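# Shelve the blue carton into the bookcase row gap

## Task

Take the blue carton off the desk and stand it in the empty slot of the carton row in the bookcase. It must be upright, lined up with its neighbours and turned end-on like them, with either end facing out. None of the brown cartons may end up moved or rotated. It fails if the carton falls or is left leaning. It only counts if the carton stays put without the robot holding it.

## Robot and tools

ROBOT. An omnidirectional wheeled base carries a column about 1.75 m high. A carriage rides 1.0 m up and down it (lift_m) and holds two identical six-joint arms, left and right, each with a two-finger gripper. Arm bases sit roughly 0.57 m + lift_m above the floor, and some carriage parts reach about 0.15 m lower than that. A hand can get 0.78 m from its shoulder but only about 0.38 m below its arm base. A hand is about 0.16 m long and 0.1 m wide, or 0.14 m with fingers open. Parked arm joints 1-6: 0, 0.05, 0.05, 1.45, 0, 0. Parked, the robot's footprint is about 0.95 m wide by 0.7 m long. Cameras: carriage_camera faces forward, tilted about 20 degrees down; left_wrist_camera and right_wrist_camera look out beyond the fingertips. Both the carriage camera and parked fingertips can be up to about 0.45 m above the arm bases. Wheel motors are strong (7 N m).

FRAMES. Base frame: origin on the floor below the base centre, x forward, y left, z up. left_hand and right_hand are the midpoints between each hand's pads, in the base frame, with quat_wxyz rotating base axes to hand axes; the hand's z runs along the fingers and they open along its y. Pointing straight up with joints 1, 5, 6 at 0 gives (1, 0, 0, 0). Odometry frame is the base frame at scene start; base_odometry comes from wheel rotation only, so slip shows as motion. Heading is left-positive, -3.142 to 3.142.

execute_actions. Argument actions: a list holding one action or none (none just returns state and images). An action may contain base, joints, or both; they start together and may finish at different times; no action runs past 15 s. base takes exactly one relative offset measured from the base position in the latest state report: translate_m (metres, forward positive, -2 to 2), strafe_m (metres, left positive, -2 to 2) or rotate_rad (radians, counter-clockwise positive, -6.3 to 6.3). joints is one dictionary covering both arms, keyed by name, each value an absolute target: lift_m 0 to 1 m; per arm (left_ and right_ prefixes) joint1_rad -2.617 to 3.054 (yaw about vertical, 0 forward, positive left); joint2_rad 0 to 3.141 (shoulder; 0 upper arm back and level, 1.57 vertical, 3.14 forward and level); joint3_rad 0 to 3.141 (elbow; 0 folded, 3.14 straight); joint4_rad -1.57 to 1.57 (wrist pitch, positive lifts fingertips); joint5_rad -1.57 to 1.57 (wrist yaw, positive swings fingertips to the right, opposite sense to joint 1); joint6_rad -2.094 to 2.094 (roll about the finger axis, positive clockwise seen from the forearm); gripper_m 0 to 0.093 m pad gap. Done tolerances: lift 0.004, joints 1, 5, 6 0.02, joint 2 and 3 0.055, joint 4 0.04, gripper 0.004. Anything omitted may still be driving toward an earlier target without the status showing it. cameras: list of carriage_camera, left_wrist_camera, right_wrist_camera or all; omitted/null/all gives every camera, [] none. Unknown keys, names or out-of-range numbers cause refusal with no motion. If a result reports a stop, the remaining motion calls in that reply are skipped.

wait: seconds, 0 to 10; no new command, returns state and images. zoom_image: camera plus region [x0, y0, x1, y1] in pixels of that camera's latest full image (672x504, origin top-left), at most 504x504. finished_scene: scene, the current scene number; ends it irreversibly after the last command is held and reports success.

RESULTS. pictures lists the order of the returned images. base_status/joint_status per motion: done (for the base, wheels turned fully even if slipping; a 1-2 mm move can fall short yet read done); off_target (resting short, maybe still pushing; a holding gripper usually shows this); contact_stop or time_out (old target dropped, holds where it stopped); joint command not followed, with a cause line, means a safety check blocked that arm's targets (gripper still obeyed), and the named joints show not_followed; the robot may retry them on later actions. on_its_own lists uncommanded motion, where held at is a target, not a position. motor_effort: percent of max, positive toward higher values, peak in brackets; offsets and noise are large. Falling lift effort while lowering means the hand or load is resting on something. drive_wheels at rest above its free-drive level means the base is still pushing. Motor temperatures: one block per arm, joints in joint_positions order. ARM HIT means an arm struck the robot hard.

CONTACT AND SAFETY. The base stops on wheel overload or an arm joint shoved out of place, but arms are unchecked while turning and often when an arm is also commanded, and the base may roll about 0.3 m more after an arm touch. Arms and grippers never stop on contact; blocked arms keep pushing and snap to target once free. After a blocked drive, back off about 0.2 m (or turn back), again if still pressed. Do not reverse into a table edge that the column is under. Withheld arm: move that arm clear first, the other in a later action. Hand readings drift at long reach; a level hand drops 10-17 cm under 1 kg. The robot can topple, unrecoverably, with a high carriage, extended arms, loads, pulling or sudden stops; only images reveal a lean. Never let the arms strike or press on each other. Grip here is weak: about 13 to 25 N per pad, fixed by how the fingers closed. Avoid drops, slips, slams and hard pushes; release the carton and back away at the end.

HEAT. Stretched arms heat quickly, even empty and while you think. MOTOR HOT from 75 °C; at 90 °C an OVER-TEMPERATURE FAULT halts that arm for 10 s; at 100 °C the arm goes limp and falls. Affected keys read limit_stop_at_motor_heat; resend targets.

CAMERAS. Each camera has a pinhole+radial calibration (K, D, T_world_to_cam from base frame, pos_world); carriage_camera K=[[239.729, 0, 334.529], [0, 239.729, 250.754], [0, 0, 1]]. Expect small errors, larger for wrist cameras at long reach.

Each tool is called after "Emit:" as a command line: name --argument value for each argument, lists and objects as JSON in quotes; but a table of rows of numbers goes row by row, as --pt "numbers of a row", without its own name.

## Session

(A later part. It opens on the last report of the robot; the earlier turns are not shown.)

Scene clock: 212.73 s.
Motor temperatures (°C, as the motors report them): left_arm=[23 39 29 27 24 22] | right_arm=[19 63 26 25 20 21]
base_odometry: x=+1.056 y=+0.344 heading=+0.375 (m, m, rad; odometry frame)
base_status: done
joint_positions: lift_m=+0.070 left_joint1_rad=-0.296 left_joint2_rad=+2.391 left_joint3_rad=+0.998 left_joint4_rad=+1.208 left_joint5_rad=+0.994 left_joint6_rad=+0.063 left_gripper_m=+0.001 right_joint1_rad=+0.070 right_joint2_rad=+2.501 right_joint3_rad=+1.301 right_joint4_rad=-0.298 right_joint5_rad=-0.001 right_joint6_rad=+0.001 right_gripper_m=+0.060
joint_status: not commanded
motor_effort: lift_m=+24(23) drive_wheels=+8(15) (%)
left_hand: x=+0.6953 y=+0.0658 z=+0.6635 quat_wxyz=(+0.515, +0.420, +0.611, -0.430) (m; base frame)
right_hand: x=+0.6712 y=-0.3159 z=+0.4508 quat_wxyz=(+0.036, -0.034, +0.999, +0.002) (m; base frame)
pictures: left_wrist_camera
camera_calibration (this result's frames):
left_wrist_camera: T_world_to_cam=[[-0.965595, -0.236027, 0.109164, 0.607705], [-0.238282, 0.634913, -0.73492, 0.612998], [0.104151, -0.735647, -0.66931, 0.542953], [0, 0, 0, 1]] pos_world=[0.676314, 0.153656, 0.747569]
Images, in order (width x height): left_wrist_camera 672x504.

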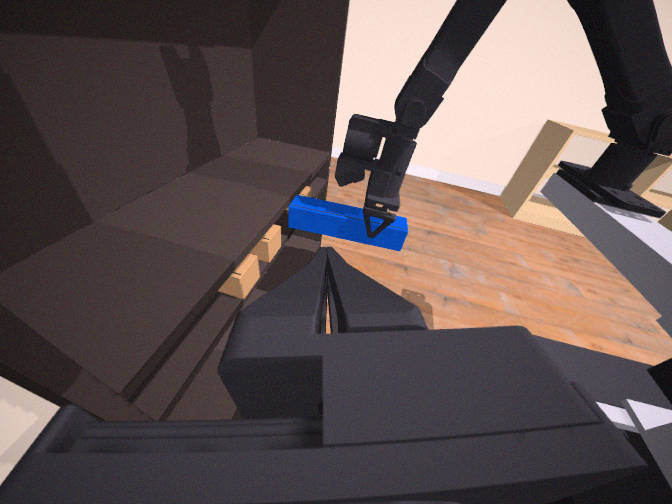

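Emit:
execute_actions --actions '[{"base":{"translate_m":-0.04}}]' --cameras '[]'

Emit:
execute_actions --actions '[{"joints":{"lift_m":0.052,"right_joint3_rad":1.31,"right_joint4_rad":-0.25,"right_gripper_m":0.03}}]' --cameras '[]'

Emit:
execute_actions --actions '[{"base":{"translate_m":0.055}}]' --cameras '["left_wrist_camera"]'

Emit:
zoom_image --camera "left_wrist_camera" --region '[220, 130, 400, 270]'

Scene clock: 222.87 s.
Motor temperatures (°C, as the motors report them): left_arm=[23 40 29 28 24 22] | right_arm=[19 63 26 25 20 21]
base_odometry: x=+1.018 y=+0.329 heading=+0.375 (m, m, rad; odometry frame)
base_status: done
joint_positions: lift_m=+0.070 left_joint1_rad=-0.296 left_joint2_rad=+2.391 left_joint3_rad=+0.998 left_joint4_rad=+1.208 left_joint5_rad=+0.994 left_joint6_rad=+0.063 left_gripper_m=+0.001 right_joint1_rad=+0.070 right_joint2_rad=+2.501 right_joint3_rad=+1.301 right_joint4_rad=-0.263 right_joint5_rad=-0.001 right_joint6_rad=+0.001 right_gripper_m=+0.060
joint_status: not commanded
motor_effort: lift_m=+23(24) drive_wheels=+3(13) (%)
left_hand: x=+0.6953 y=+0.0658 z=+0.6635 quat_wxyz=(+0.515, +0.420, +0.611, -0.430) (m; base frame)
right_hand: x=+0.6798 y=-0.3153 z=+0.4516 quat_wxyz=(+0.054, -0.034, +0.998, +0.003) (m; base frame)
pictures: none
No camera images: the call's "cameras" was empty. Leave "cameras" out to get every camera's image.

Scene clock: 223.50 s.
Motor temperatures (°C, as the motors report them): left_arm=[23 40 29 28 24 22] | right_arm=[19 63 26 25 20 21]
base_odometry: x=+1.018 y=+0.329 heading=+0.375 (m, m, rad; odometry frame)
base_status: not commanded
joint_positions: lift_m=+0.052 left_joint1_rad=-0.296 left_joint2_rad=+2.397 left_joint3_rad=+0.998 left_joint4_rad=+1.205 left_joint5_rad=+0.994 left_joint6_rad=+0.063 left_gripper_m=+0.001 right_joint1_rad=+0.070 right_joint2_rad=+2.507 right_joint3_rad=+1.302 right_joint4_rad=-0.255 right_joint5_rad=-0.001 right_joint6_rad=+0.001 right_gripper_m=+0.060
joint_status: right_gripper_m off_target (ended at +0.060, target +0.030); the others done
motor_effort: lift_m=+23(24) drive_wheels=+0(2) (%)
left_hand: x=+0.6947 y=+0.0660 z=+0.6424 quat_wxyz=(+0.512, +0.419, +0.614, -0.431) (m; base frame)
right_hand: x=+0.6806 y=-0.3153 z=+0.4318 quat_wxyz=(+0.055, -0.034, +0.998, +0.003) (m; base frame)
pictures: none
No camera images: the call's "cameras" was empty. Leave "cameras" out to get every camera's image.

Scene clock: 224.80 s.
Motor temperatures (°C, as the motors report them): left_arm=[23 40 29 28 24 22] | right_arm=[19 63 26 25 20 21]
base_odometry: x=+1.069 y=+0.350 heading=+0.376 (m, m, rad; odometry frame)
base_status: done
joint_positions: lift_m=+0.052 left_joint1_rad=-0.296 left_joint2_rad=+2.397 left_joint3_rad=+0.998 left_joint4_rad=+1.205 left_joint5_rad=+0.994 left_joint6_rad=+0.063 left_gripper_m=+0.001 right_joint1_rad=+0.070 right_joint2_rad=+2.507 right_joint3_rad=+1.302 right_joint4_rad=-0.254 right_joint5_rad=-0.001 right_joint6_rad=+0.001 right_gripper_m=+0.060
joint_status: not commanded
motor_effort: lift_m=+23(24) drive_wheels=-5(9) (%)
left_hand: x=+0.6947 y=+0.0660 z=+0.6424 quat_wxyz=(+0.512, +0.419, +0.614, -0.431) (m; base frame)
right_hand: x=+0.6808 y=-0.3152 z=+0.4319 quat_wxyz=(+0.056, -0.034, +0.998, +0.003) (m; base frame)
pictures: left_wrist_camera
camera_calibration (this result's frames):
left_wrist_camera: T_world_to_cam=[[-0.964648, -0.236316, 0.11666, 0.60406], [-0.244434, 0.636789, -0.731267, 0.599095], [0.0985225, -0.733931, -0.672041, 0.534594], [0, 0, 0, 1]] pos_world=[0.676474, 0.153607, 0.726898]
Images, in order (width x height): left_wrist_camera 672x504.

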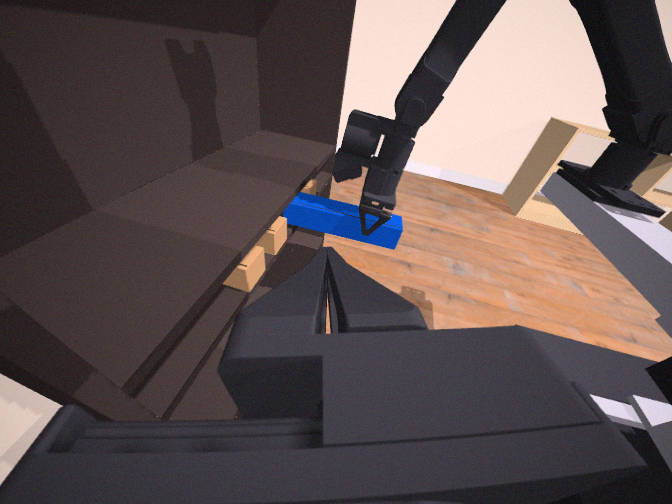

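Region (220, 130, 400, 270) of left_wrist_camera's 672x504 image, scaled by 2.800, with more detail than that image has.

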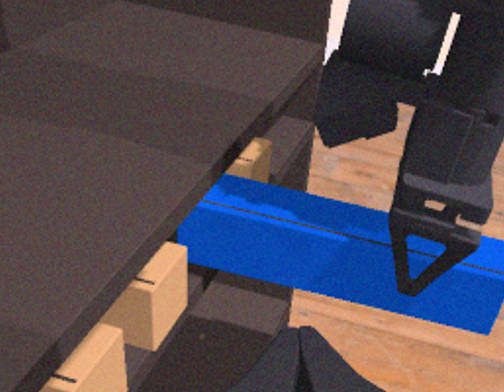

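Emit:
execute_actions --actions '[{"base":{"translate_m":0.06}}]' --cameras '[]'

Emit:
execute_actions --actions '[{"base":{"translate_m":0.045}}]' --cameras '["left_wrist_camera","carriage_camera"]'

Emit:
zoom_image --camera "left_wrist_camera" --region '[280, 130, 440, 270]'

Scene clock: 235.60 s.
Motor temperatures (°C, as the motors report them): left_arm=[23 42 29 28 24 22] | right_arm=[19 63 26 25 20 21]
base_odometry: x=+1.125 y=+0.372 heading=+0.377 (m, m, rad; odometry frame)
base_status: done
joint_positions: lift_m=+0.052 left_joint1_rad=-0.296 left_joint2_rad=+2.397 left_joint3_rad=+0.998 left_joint4_rad=+1.205 left_joint5_rad=+0.995 left_joint6_rad=+0.063 left_gripper_m=+0.001 right_joint1_rad=+0.070 right_joint2_rad=+2.507 right_joint3_rad=+1.302 right_joint4_rad=-0.254 right_joint5_rad=-0.001 right_joint6_rad=+0.001 right_gripper_m=+0.060
joint_status: not commanded
motor_effort: lift_m=+23(22) drive_wheels=-6(14) (%)
left_hand: x=+0.6946 y=+0.0659 z=+0.6425 quat_wxyz=(+0.512, +0.419, +0.614, -0.431) (m; base frame)
right_hand: x=+0.6808 y=-0.3152 z=+0.4319 quat_wxyz=(+0.056, -0.034, +0.998, +0.003) (m; base frame)
pictures: none
No camera images: the call's "cameras" was empty. Leave "cameras" out to get every camera's image.

Scene clock: 236.73 s.
Motor temperatures (°C, as the motors report them): left_arm=[23 42 29 28 24 22] | right_arm=[19 63 26 25 20 21]
base_odometry: x=+1.167 y=+0.389 heading=+0.377 (m, m, rad; odometry frame)
base_status: done
joint_positions: lift_m=+0.052 left_joint1_rad=-0.296 left_joint2_rad=+2.397 left_joint3_rad=+0.998 left_joint4_rad=+1.205 left_joint5_rad=+0.995 left_joint6_rad=+0.063 left_gripper_m=+0.001 right_joint1_rad=+0.070 right_joint2_rad=+2.507 right_joint3_rad=+1.302 right_joint4_rad=-0.254 right_joint5_rad=-0.001 right_joint6_rad=+0.001 right_gripper_m=+0.060
joint_status: not commanded
motor_effort: lift_m=+23(23) drive_wheels=-5(14) (%)
left_hand: x=+0.6945 y=+0.0659 z=+0.6425 quat_wxyz=(+0.512, +0.420, +0.614, -0.431) (m; base frame)
right_hand: x=+0.6808 y=-0.3151 z=+0.4319 quat_wxyz=(+0.056, -0.034, +0.998, +0.003) (m; base frame)
pictures: carriage_camera, left_wrist_camera
camera_calibration (this result's frames):
carriage_camera: T_world_to_cam=[[-0.0021662, -0.999545, 0.0300883, -0.0299472], [-0.323542, -0.0277695, -0.945806, 1.02527], [0.946211, -0.0117836, -0.323335, 0.169679], [0, 0, 0, 1]] pos_world=[0.171101, 0.000537063, 1.02547]
left_wrist_camera: T_world_to_cam=[[-0.964905, -0.235208, 0.116771, 0.603897], [-0.243766, 0.636909, -0.731386, 0.598712], [0.0976549, -0.734183, -0.671892, 0.535117], [0, 0, 0, 1]] pos_world=[0.676392, 0.15359, 0.726913]
Images, in order (width x height): carriage_camera 672x504, left_wrist_camera 672x504.

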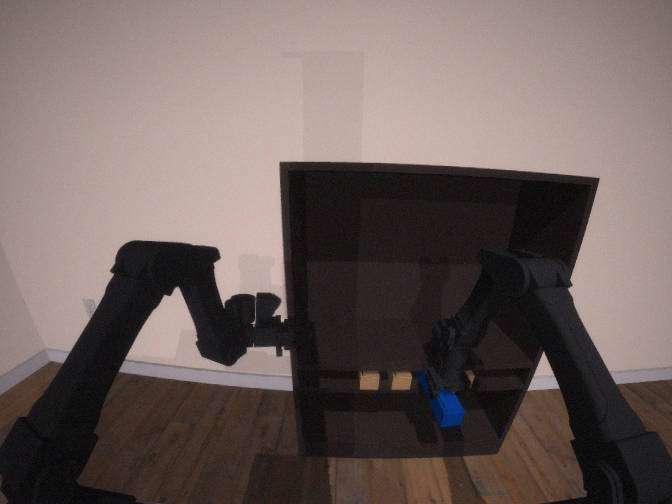

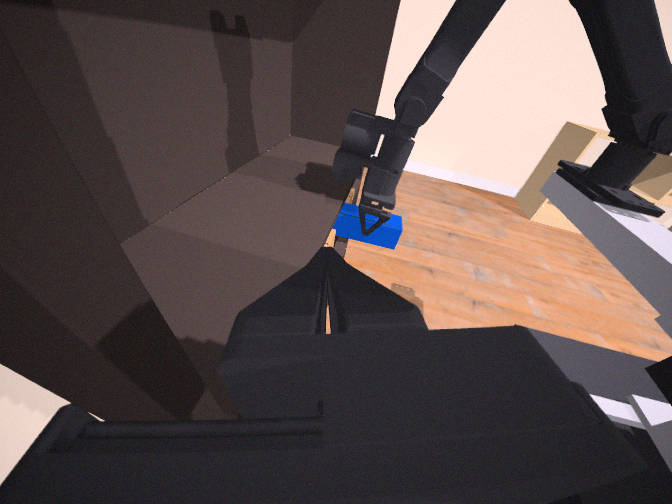

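Region (280, 130, 440, 270) of left_wrist_camera's 672x504 image, scaled by 3.150, with more detail than that image has; it fills the top 441 rows of this view, and the rest is white.

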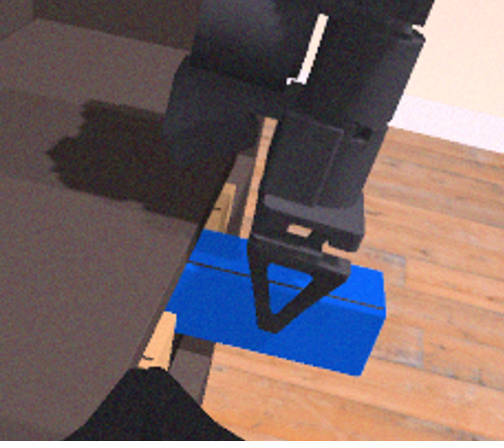

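Emit:
execute_actions --actions '[{"joints":{"lift_m":0.046,"right_gripper_m":0.03}}]' --cameras '[]'

Emit:
execute_actions --actions '[{"joints":{"right_gripper_m":0.093}}]' --cameras '[]'

Emit:
execute_actions --actions '[{"joints":{"lift_m":0.11}}]' --cameras '[]'

Emit:
execute_actions --actions '[{"base":{"translate_m":-0.42}}]' --cameras '[]'

Emit:
execute_actions --actions '[{"joints":{"lift_m":0.03,"right_joint2_rad":2.8,"right_joint3_rad":1.49,"right_joint4_rad":0.6,"right_gripper_m":0.0,"left_joint1_rad":0,"left_joint2_rad":0.05,"left_joint3_rad":0.05,"left_joint4_rad":1.45,"left_joint5_rad":0}}]' --cameras '["carriage_camera","right_wrist_camera"]'

Scene clock: 252.97 s.
Motor temperatures (°C, as the motors report them): left_arm=[23 43 29 29 24 22] | right_arm=[19 64 27 25 20 21]
base_odometry: x=+1.167 y=+0.389 heading=+0.377 (m, m, rad; odometry frame)
base_status: not commanded
joint_positions: lift_m=+0.046 left_joint1_rad=-0.296 left_joint2_rad=+2.397 left_joint3_rad=+0.998 left_joint4_rad=+1.206 left_joint5_rad=+0.995 left_joint6_rad=+0.063 left_gripper_m=+0.001 right_joint1_rad=+0.070 right_joint2_rad=+2.508 right_joint3_rad=+1.302 right_joint4_rad=-0.254 right_joint5_rad=-0.001 right_joint6_rad=+0.001 right_gripper_m=+0.060
joint_status: right_gripper_m off_target (ended at +0.060, target +0.030); the others done
motor_effort: lift_m=+22(24) drive_wheels=-6(6) (%)
left_hand: x=+0.6946 y=+0.0659 z=+0.6367 quat_wxyz=(+0.512, +0.420, +0.613, -0.431) (m; base frame)
right_hand: x=+0.6806 y=-0.3151 z=+0.4256 quat_wxyz=(+0.055, -0.034, +0.998, +0.003) (m; base frame)
pictures: none
No camera images: the call's "cameras" was empty. Leave "cameras" out to get every camera's image.

Scene clock: 253.60 s.
Motor temperatures (°C, as the motors report them): left_arm=[23 43 29 29 24 22] | right_arm=[19 64 27 25 20 21]
base_odometry: x=+1.167 y=+0.389 heading=+0.377 (m, m, rad; odometry frame)
base_status: not commanded
joint_positions: lift_m=+0.046 left_joint1_rad=-0.296 left_joint2_rad=+2.397 left_joint3_rad=+0.998 left_joint4_rad=+1.206 left_joint5_rad=+0.995 left_joint6_rad=+0.063 left_gripper_m=+0.001 right_joint1_rad=+0.070 right_joint2_rad=+2.508 right_joint3_rad=+1.302 right_joint4_rad=-0.254 right_joint5_rad=-0.001 right_joint6_rad=+0.001 right_gripper_m=+0.093
joint_status: all done
motor_effort: lift_m=+22(22) drive_wheels=+7(8) (%)
left_hand: x=+0.6946 y=+0.0659 z=+0.6367 quat_wxyz=(+0.512, +0.420, +0.613, -0.431) (m; base frame)
right_hand: x=+0.6806 y=-0.3151 z=+0.4256 quat_wxyz=(+0.055, -0.034, +0.998, +0.003) (m; base frame)
pictures: none
No camera images: the call's "cameras" was empty. Leave "cameras" out to get every camera's image.

Scene clock: 254.40 s.
Motor temperatures (°C, as the motors report them): left_arm=[23 43 29 29 24 22] | right_arm=[19 64 27 25 20 21]
base_odometry: x=+1.167 y=+0.389 heading=+0.377 (m, m, rad; odometry frame)
base_status: not commanded
joint_positions: lift_m=+0.110 left_joint1_rad=-0.296 left_joint2_rad=+2.391 left_joint3_rad=+0.998 left_joint4_rad=+1.212 left_joint5_rad=+0.996 left_joint6_rad=+0.063 left_gripper_m=+0.001 right_joint1_rad=+0.070 right_joint2_rad=+2.502 right_joint3_rad=+1.302 right_joint4_rad=-0.251 right_joint5_rad=-0.001 right_joint6_rad=+0.001 right_gripper_m=+0.093
joint_status: all done
motor_effort: lift_m=+24(29) drive_wheels=-5(8) (%)
left_hand: x=+0.6951 y=+0.0657 z=+0.7038 quat_wxyz=(+0.516, +0.421, +0.610, -0.430) (m; base frame)
right_hand: x=+0.6831 y=-0.3149 z=+0.4916 quat_wxyz=(+0.060, -0.034, +0.998, +0.003) (m; base frame)
pictures: none
No camera images: the call's "cameras" was empty. Leave "cameras" out to get every camera's image.

Scene clock: 257.27 s.
Motor temperatures (°C, as the motors report them): left_arm=[23 43 29 29 24 22] | right_arm=[19 64 27 24 20 21]
base_odometry: x=+0.776 y=+0.235 heading=+0.378 (m, m, rad; odometry frame)
base_status: done
joint_positions: lift_m=+0.110 left_joint1_rad=-0.296 left_joint2_rad=+2.391 left_joint3_rad=+0.998 left_joint4_rad=+1.210 left_joint5_rad=+0.996 left_joint6_rad=+0.063 left_gripper_m=+0.001 right_joint1_rad=+0.070 right_joint2_rad=+2.502 right_joint3_rad=+1.302 right_joint4_rad=-0.248 right_joint5_rad=-0.001 right_joint6_rad=+0.001 right_gripper_m=+0.093
joint_status: not commanded
motor_effort: lift_m=+23(24) drive_wheels=-2(21) (%)
left_hand: x=+0.6950 y=+0.0657 z=+0.7036 quat_wxyz=(+0.515, +0.421, +0.610, -0.430) (m; base frame)
right_hand: x=+0.6836 y=-0.3150 z=+0.4916 quat_wxyz=(+0.061, -0.034, +0.998, +0.003) (m; base frame)
pictures: none
No camera images: the call's "cameras" was empty. Leave "cameras" out to get every camera's image.

Scene clock: 259.47 s.
Motor temperatures (°C, as the motors report them): left_arm=[23 43 29 29 24 22] | right_arm=[19 64 27 25 20 21]
base_odometry: x=+0.776 y=+0.235 heading=+0.378 (m, m, rad; odometry frame)
base_status: not commanded
joint_positions: lift_m=+0.030 left_joint1_rad=+0.006 left_joint2_rad=+0.063 left_joint3_rad=+0.069 left_joint4_rad=+1.452 left_joint5_rad=+0.009 left_joint6_rad=+0.063 left_gripper_m=+0.001 right_joint1_rad=+0.070 right_joint2_rad=+2.813 right_joint3_rad=+1.482 right_joint4_rad=+0.592 right_joint5_rad=-0.001 right_joint6_rad=+0.001 right_gripper_m=+0.000
joint_status: all done
motor_effort: lift_m=+23(24) drive_wheels=+3(5) (%)
left_hand: x=+0.3067 y=+0.3424 z=+1.0275 quat_wxyz=(+0.998, +0.006, +0.056, +0.034) (m; base frame)
right_hand: x=+0.8447 y=-0.3036 z=+0.4009 quat_wxyz=(+0.404, -0.032, +0.914, +0.015) (m; base frame)
pictures: carriage_camera, right_wrist_camera
camera_calibration (this result's frames):
carriage_camera: T_world_to_cam=[[-0.0021662, -0.999545, 0.0300883, -0.0292843], [-0.323542, -0.0277695, -0.945806, 1.00443], [0.946211, -0.0117836, -0.323335, 0.162555], [0, 0, 0, 1]] pos_world=[0.171101, 0.000537063, 1.00344]
right_wrist_camera: T_world_to_cam=[[0.0536224, -0.998502, -0.0108586, -0.341424], [-0.976173, -0.0501274, -0.211123, 0.897785], [0.210263, 0.0219208, -0.977399, 0.346738], [0, 0, 0, 1]] pos_world=[0.821795, -0.30351, 0.524737]
Images, in order (width x height): carriage_camera 672x504, right_wrist_camera 672x504.

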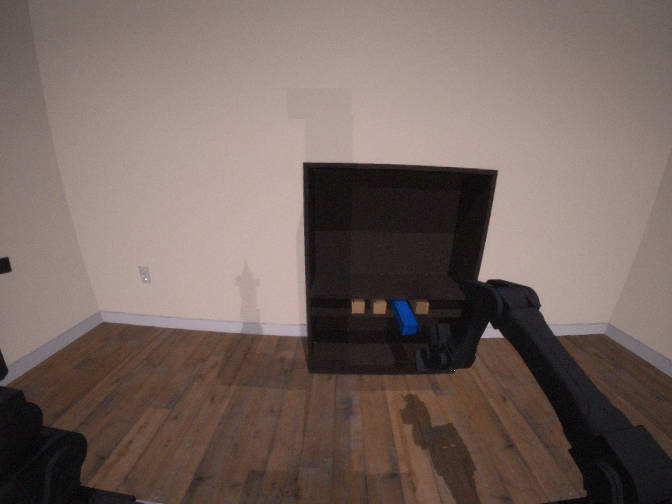

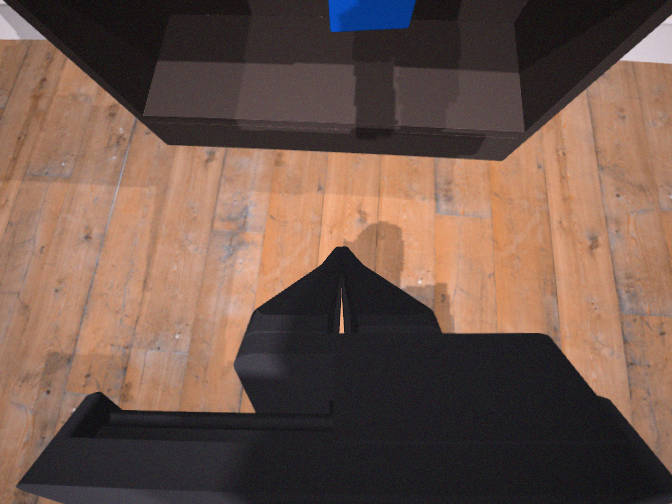

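Emit:
execute_actions --actions '[{"base":{"strafe_m":-0.015},"joints":{"lift_m":0.005,"right_joint4_rad":0.85}}]' --cameras '[]'

Emit:
execute_actions --actions '[{"base":{"translate_m":0.12}}]' --cameras '["carriage_camera","right_wrist_camera"]'

Scene clock: 273.67 s.
Motor temperatures (°C, as the motors report them): left_arm=[23 37 29 27 24 22] | right_arm=[19 68 27 27 20 21]
base_odometry: x=+0.782 y=+0.221 heading=+0.378 (m, m, rad; odometry frame)
base_status: done
joint_positions: lift_m=+0.005 left_joint1_rad=+0.006 left_joint2_rad=+0.063 left_joint3_rad=+0.066 left_joint4_rad=+1.452 left_joint5_rad=+0.007 left_joint6_rad=+0.063 left_gripper_m=+0.001 right_joint1_rad=+0.070 right_joint2_rad=+2.810 right_joint3_rad=+1.482 right_joint4_rad=+0.840 right_joint5_rad=-0.001 right_joint6_rad=+0.001 right_gripper_m=+0.000
joint_status: all done
motor_effort: lift_m=+23(23) drive_wheels=+2(6) (%)
left_hand: x=+0.3079 y=+0.3426 z=+1.0015 quat_wxyz=(+0.998, +0.005, +0.058, +0.034) (m; base frame)
right_hand: x=+0.8805 y=-0.3013 z=+0.4274 quat_wxyz=(+0.515, -0.030, +0.857, +0.019) (m; base frame)
pictures: none
No camera images: the call's "cameras" was empty. Leave "cameras" out to get every camera's image.

Scene clock: 275.33 s.
Motor temperatures (°C, as the motors report them): left_arm=[23 37 29 26 24 22] | right_arm=[19 68 27 28 20 21]
base_odometry: x=+0.893 y=+0.265 heading=+0.377 (m, m, rad; odometry frame)
base_status: done
joint_positions: lift_m=+0.005 left_joint1_rad=+0.006 left_joint2_rad=+0.063 left_joint3_rad=+0.066 left_joint4_rad=+1.452 left_joint5_rad=+0.007 left_joint6_rad=+0.063 left_gripper_m=+0.001 right_joint1_rad=+0.070 right_joint2_rad=+2.810 right_joint3_rad=+1.482 right_joint4_rad=+0.842 right_joint5_rad=-0.001 right_joint6_rad=+0.001 right_gripper_m=+0.000
joint_status: not commanded
motor_effort: lift_m=+22(23) drive_wheels=-5(10) (%)
left_hand: x=+0.3081 y=+0.3426 z=+1.0015 quat_wxyz=(+0.998, +0.005, +0.058, +0.034) (m; base frame)
right_hand: x=+0.8807 y=-0.3013 z=+0.4278 quat_wxyz=(+0.516, -0.030, +0.856, +0.019) (m; base frame)
pictures: carriage_camera, right_wrist_camera
camera_calibration (this result's frames):
carriage_camera: T_world_to_cam=[[-0.0021662, -0.999545, 0.0300883, -0.0285341], [-0.323542, -0.0277695, -0.945806, 0.98085], [0.946211, -0.0117836, -0.323335, 0.154494], [0, 0, 0, 1]] pos_world=[0.171101, 0.000537063, 0.978506]
right_wrist_camera: T_world_to_cam=[[0.0564733, -0.998296, -0.0146616, -0.341586], [-0.892647, -0.0439081, -0.448612, 0.96858], [0.447204, 0.0384222, -0.893606, 0.125838], [0, 0, 0, 1]] pos_world=[0.827616, -0.303311, 0.541958]
Images, in order (width x height): carriage_camera 672x504, right_wrist_camera 672x504.

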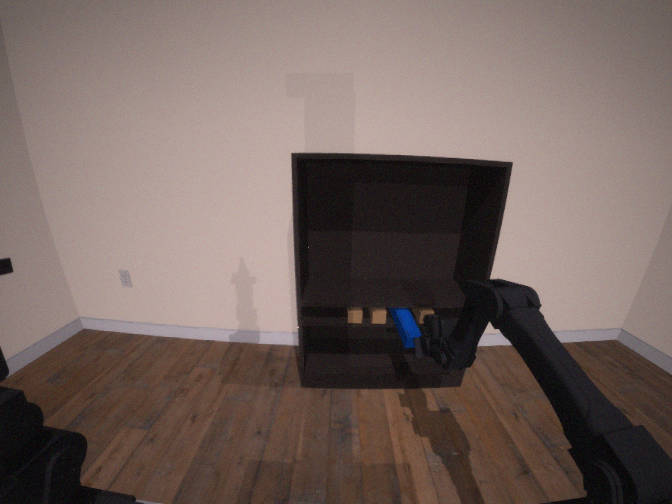

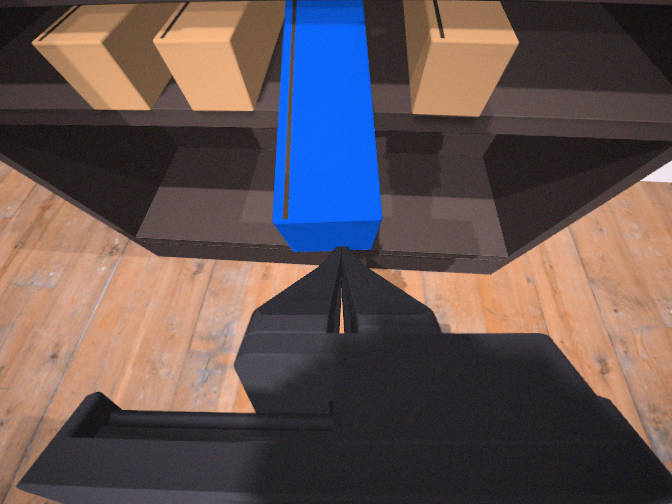

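Emit:
execute_actions --actions '[{"base":{"strafe_m":0.008}}]' --cameras '[]'

Emit:
execute_actions --actions '[{"base":{"translate_m":0.10}}]' --cameras '["right_wrist_camera"]'

Scene clock: 293.20 s.
Motor temperatures (°C, as the motors report them): left_arm=[23 33 29 25 24 22] | right_arm=[19 71 27 30 20 21]
base_odometry: x=+0.891 y=+0.272 heading=+0.376 (m, m, rad; odometry frame)
base_status: done
joint_positions: lift_m=+0.005 left_joint1_rad=+0.006 left_joint2_rad=+0.063 left_joint3_rad=+0.066 left_joint4_rad=+1.451 left_joint5_rad=+0.007 left_joint6_rad=+0.063 left_gripper_m=+0.001 right_joint1_rad=+0.067 right_joint2_rad=+2.810 right_joint3_rad=+1.482 right_joint4_rad=+0.842 right_joint5_rad=-0.001 right_joint6_rad=+0.001 right_gripper_m=+0.000
joint_status: not commanded
motor_effort: lift_m=+22(22) drive_wheels=+8(10) (%)
left_hand: x=+0.3082 y=+0.3426 z=+1.0015 quat_wxyz=(+0.998, +0.005, +0.058, +0.034) (m; base frame)
right_hand: x=+0.8808 y=-0.3029 z=+0.4278 quat_wxyz=(+0.516, -0.029, +0.856, +0.018) (m; base frame)
pictures: none
No camera images: the call's "cameras" was empty. Leave "cameras" out to get every camera's image.

Scene clock: 294.73 s.
Motor temperatures (°C, as the motors report them): left_arm=[23 33 29 25 24 22] | right_arm=[19 72 27 30 20 21]
base_odometry: x=+0.983 y=+0.309 heading=+0.377 (m, m, rad; odometry frame)
base_status: done
joint_positions: lift_m=+0.005 left_joint1_rad=+0.006 left_joint2_rad=+0.063 left_joint3_rad=+0.066 left_joint4_rad=+1.450 left_joint5_rad=+0.007 left_joint6_rad=+0.063 left_gripper_m=+0.001 right_joint1_rad=+0.069 right_joint2_rad=+2.810 right_joint3_rad=+1.482 right_joint4_rad=+0.843 right_joint5_rad=-0.001 right_joint6_rad=+0.001 right_gripper_m=+0.000
joint_status: not commanded
motor_effort: lift_m=+22(22) drive_wheels=-6(12) (%)
left_hand: x=+0.3084 y=+0.3427 z=+1.0015 quat_wxyz=(+0.998, +0.005, +0.059, +0.034) (m; base frame)
right_hand: x=+0.8808 y=-0.3018 z=+0.4280 quat_wxyz=(+0.516, -0.029, +0.856, +0.019) (m; base frame)
pictures: right_wrist_camera
camera_calibration (this result's frames):
right_wrist_camera: T_world_to_cam=[[0.0557283, -0.998338, -0.0146769, -0.341392], [-0.892168, -0.0431916, -0.449634, 0.969049], [0.448253, 0.0381516, -0.893092, 0.124778], [0, 0, 0, 1]] pos_world=[0.827647, -0.30373, 0.542146]
Images, in order (width x height): right_wrist_camera 672x504.

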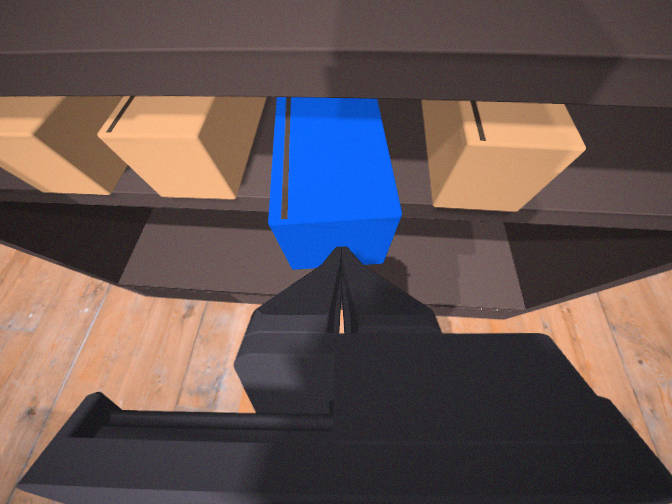

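Emit:
execute_actions --actions '[{"base":{"translate_m":0.045}}]' --cameras '["right_wrist_camera"]'

Scene clock: 309.77 s.
Motor temperatures (°C, as the motors report them): left_arm=[23 31 29 25 24 22] | right_arm=[19 74 28 31 20 21]
base_odometry: x=+1.025 y=+0.326 heading=+0.378 (m, m, rad; odometry frame)
base_status: done
joint_positions: lift_m=+0.005 left_joint1_rad=+0.006 left_joint2_rad=+0.063 left_joint3_rad=+0.066 left_joint4_rad=+1.452 left_joint5_rad=+0.007 left_joint6_rad=+0.063 left_gripper_m=+0.001 right_joint1_rad=+0.069 right_joint2_rad=+2.810 right_joint3_rad=+1.482 right_joint4_rad=+0.843 right_joint5_rad=-0.001 right_joint6_rad=+0.001 right_gripper_m=+0.000
joint_status: not commanded
motor_effort: lift_m=+22(22) drive_wheels=-7(13) (%)
left_hand: x=+0.3081 y=+0.3426 z=+1.0015 quat_wxyz=(+0.998, +0.005, +0.058, +0.034) (m; base frame)
right_hand: x=+0.8809 y=-0.3015 z=+0.4281 quat_wxyz=(+0.516, -0.029, +0.856, +0.019) (m; base frame)
pictures: right_wrist_camera
camera_calibration (this result's frames):
right_wrist_camera: T_world_to_cam=[[0.0561148, -0.998316, -0.014682, -0.341491], [-0.89198, -0.04352, -0.449975, 0.969002], [0.448578, 0.0383463, -0.89292, 0.12453], [0, 0, 0, 1]] pos_world=[0.827632, -0.303521, 0.542208]
Images, in order (width x height): right_wrist_camera 672x504.

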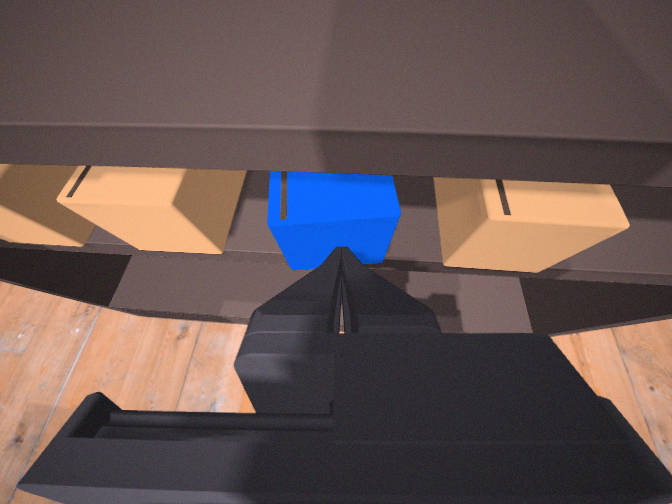

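Emit:
execute_actions --actions '[{"base":{"translate_m":0.009}}]' --cameras '["right_wrist_camera"]'

Emit:
execute_actions --actions '[{"base":{"translate_m":-0.4}}]' --cameras '[]'

Emit:
execute_actions --actions '[{"joints":{"right_joint1_rad":0,"right_joint2_rad":0.05,"right_joint3_rad":0.05,"right_joint4_rad":1.45,"lift_m":0.15}}]' --cameras '["carriage_camera"]'

Emit:
zoom_image --camera "carriage_camera" --region '[300, 270, 500, 400]'

Scene clock: 321.83 s.
Motor temperatures (°C, as the motors report them): left_arm=[23 30 29 24 24 22] | right_arm=[19 75 28 32 20 21]
MOTOR HOT: a motor of the right arm reached 75 °C. Now the hottest motor of the right arm, joint 2 (shoulder), reports 75 °C. The controller's stop level is 90 °C. To cool a motor, set the load down, stop pushing, or move to a pose that needs little force.
base_odometry: x=+1.033 y=+0.330 heading=+0.379 (m, m, rad; odometry frame)
base_status: done
joint_positions: lift_m=+0.005 left_joint1_rad=+0.006 left_joint2_rad=+0.063 left_joint3_rad=+0.066 left_joint4_rad=+1.452 left_joint5_rad=+0.007 left_joint6_rad=+0.063 left_gripper_m=+0.001 right_joint1_rad=+0.069 right_joint2_rad=+2.810 right_joint3_rad=+1.478 right_joint4_rad=+0.840 right_joint5_rad=-0.003 right_joint6_rad=+0.001 right_gripper_m=+0.000
joint_status: not commanded
motor_effort: lift_m=+22(22) drive_wheels=+8(14) (%)
left_hand: x=+0.3081 y=+0.3426 z=+1.0015 quat_wxyz=(+0.998, +0.005, +0.058, +0.034) (m; base frame)
right_hand: x=+0.8794 y=-0.3016 z=+0.4264 quat_wxyz=(+0.514, -0.030, +0.857, +0.019) (m; base frame)
pictures: right_wrist_camera
camera_calibration (this result's frames):
right_wrist_camera: T_world_to_cam=[[0.0569875, -0.998257, -0.0153195, -0.341982], [-0.894683, -0.0442533, -0.444504, 0.966734], [0.443051, 0.0390372, -0.895646, 0.129881], [0, 0, 0, 1]] pos_world=[0.826865, -0.303675, 0.540806]
Images, in order (width x height): right_wrist_camera 672x504.

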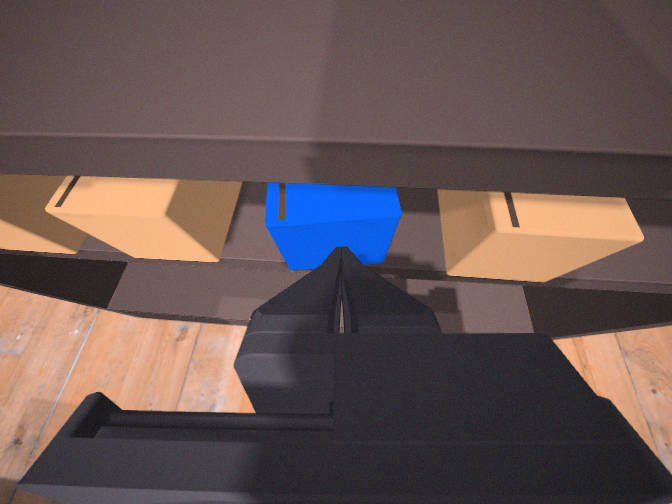

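Scene clock: 324.63 s.
Motor temperatures (°C, as the motors report them): left_arm=[23 30 29 24 24 22] | right_arm=[19 75 28 32 20 21]
MOTOR HOT: still on. Now the hottest motor of the right arm, joint 2 (shoulder), reports 75 °C; the controller's stop level is 90 °C.
base_odometry: x=+0.661 y=+0.182 heading=+0.379 (m, m, rad; odometry frame)
base_status: done
joint_positions: lift_m=+0.005 left_joint1_rad=+0.006 left_joint2_rad=+0.063 left_joint3_rad=+0.066 left_joint4_rad=+1.452 left_joint5_rad=+0.006 left_joint6_rad=+0.063 left_gripper_m=+0.001 right_joint1_rad=+0.069 right_joint2_rad=+2.810 right_joint3_rad=+1.478 right_joint4_rad=+0.841 right_joint5_rad=+0.000 right_joint6_rad=+0.001 right_gripper_m=+0.000
joint_status: not commanded
motor_effort: lift_m=+22(23) drive_wheels=-1(18) (%)
left_hand: x=+0.3081 y=+0.3428 z=+1.0015 quat_wxyz=(+0.998, +0.005, +0.058, +0.034) (m; base frame)
right_hand: x=+0.8795 y=-0.3021 z=+0.4265 quat_wxyz=(+0.514, -0.029, +0.857, +0.018) (m; base frame)
pictures: none
No camera images: the call's "cameras" was empty. Leave "cameras" out to get every camera's image.

Scene clock: 327.03 s.
Motor temperatures (°C, as the motors report them): left_arm=[23 30 29 24 24 22] | right_arm=[19 74 28 32 20 21]
MOTOR HOT: still on. Now the hottest motor of the right arm, joint 2 (shoulder), reports 74 °C; the controller's stop level is 90 °C.
base_odometry: x=+0.662 y=+0.182 heading=+0.379 (m, m, rad; odometry frame)
base_status: not commanded
joint_positions: lift_m=+0.150 left_joint1_rad=+0.006 left_joint2_rad=+0.063 left_joint3_rad=+0.066 left_joint4_rad=+1.451 left_joint5_rad=+0.006 left_joint6_rad=+0.063 left_gripper_m=+0.001 right_joint1_rad=-0.006 right_joint2_rad=+0.062 right_joint3_rad=+0.061 right_joint4_rad=+1.455 right_joint5_rad=+0.000 right_joint6_rad=+0.001 right_gripper_m=+0.000
joint_status: all done
motor_effort: lift_m=+24(30) drive_wheels=-2(4) (%)
left_hand: x=+0.3082 y=+0.3428 z=+1.1464 quat_wxyz=(+0.998, +0.005, +0.059, +0.034) (m; base frame)
right_hand: x=+0.3083 y=-0.3439 z=+1.1452 quat_wxyz=(+0.998, +0.000, +0.058, -0.002) (m; base frame)
pictures: carriage_camera
camera_calibration (this result's frames):
carriage_camera: T_world_to_cam=[[-0.0021662, -0.999545, 0.0300883, -0.0328946], [-0.323542, -0.0277695, -0.945806, 1.11792], [0.946211, -0.0117836, -0.323335, 0.201352], [0, 0, 0, 1]] pos_world=[0.171101, 0.000537063, 1.12343]
Images, in order (width x height): carriage_camera 672x504.

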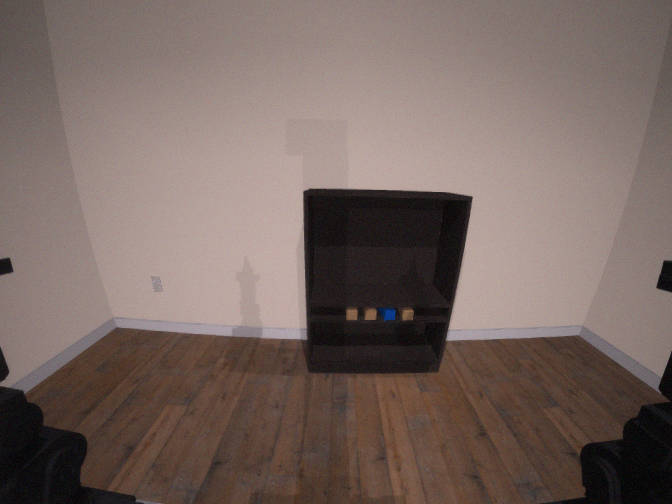

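Region (300, 270, 500, 400) of carriage_camera's 672x504 image, scaled by 2.520, with more detail than that image has; it fills the top 328 rows of this view, and the rest is white.

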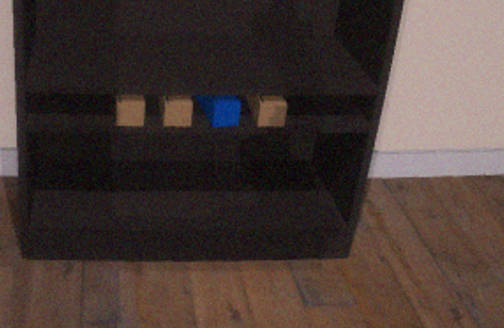

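Emit:
finished_scene --scene 2

The scene is finished: the task was done.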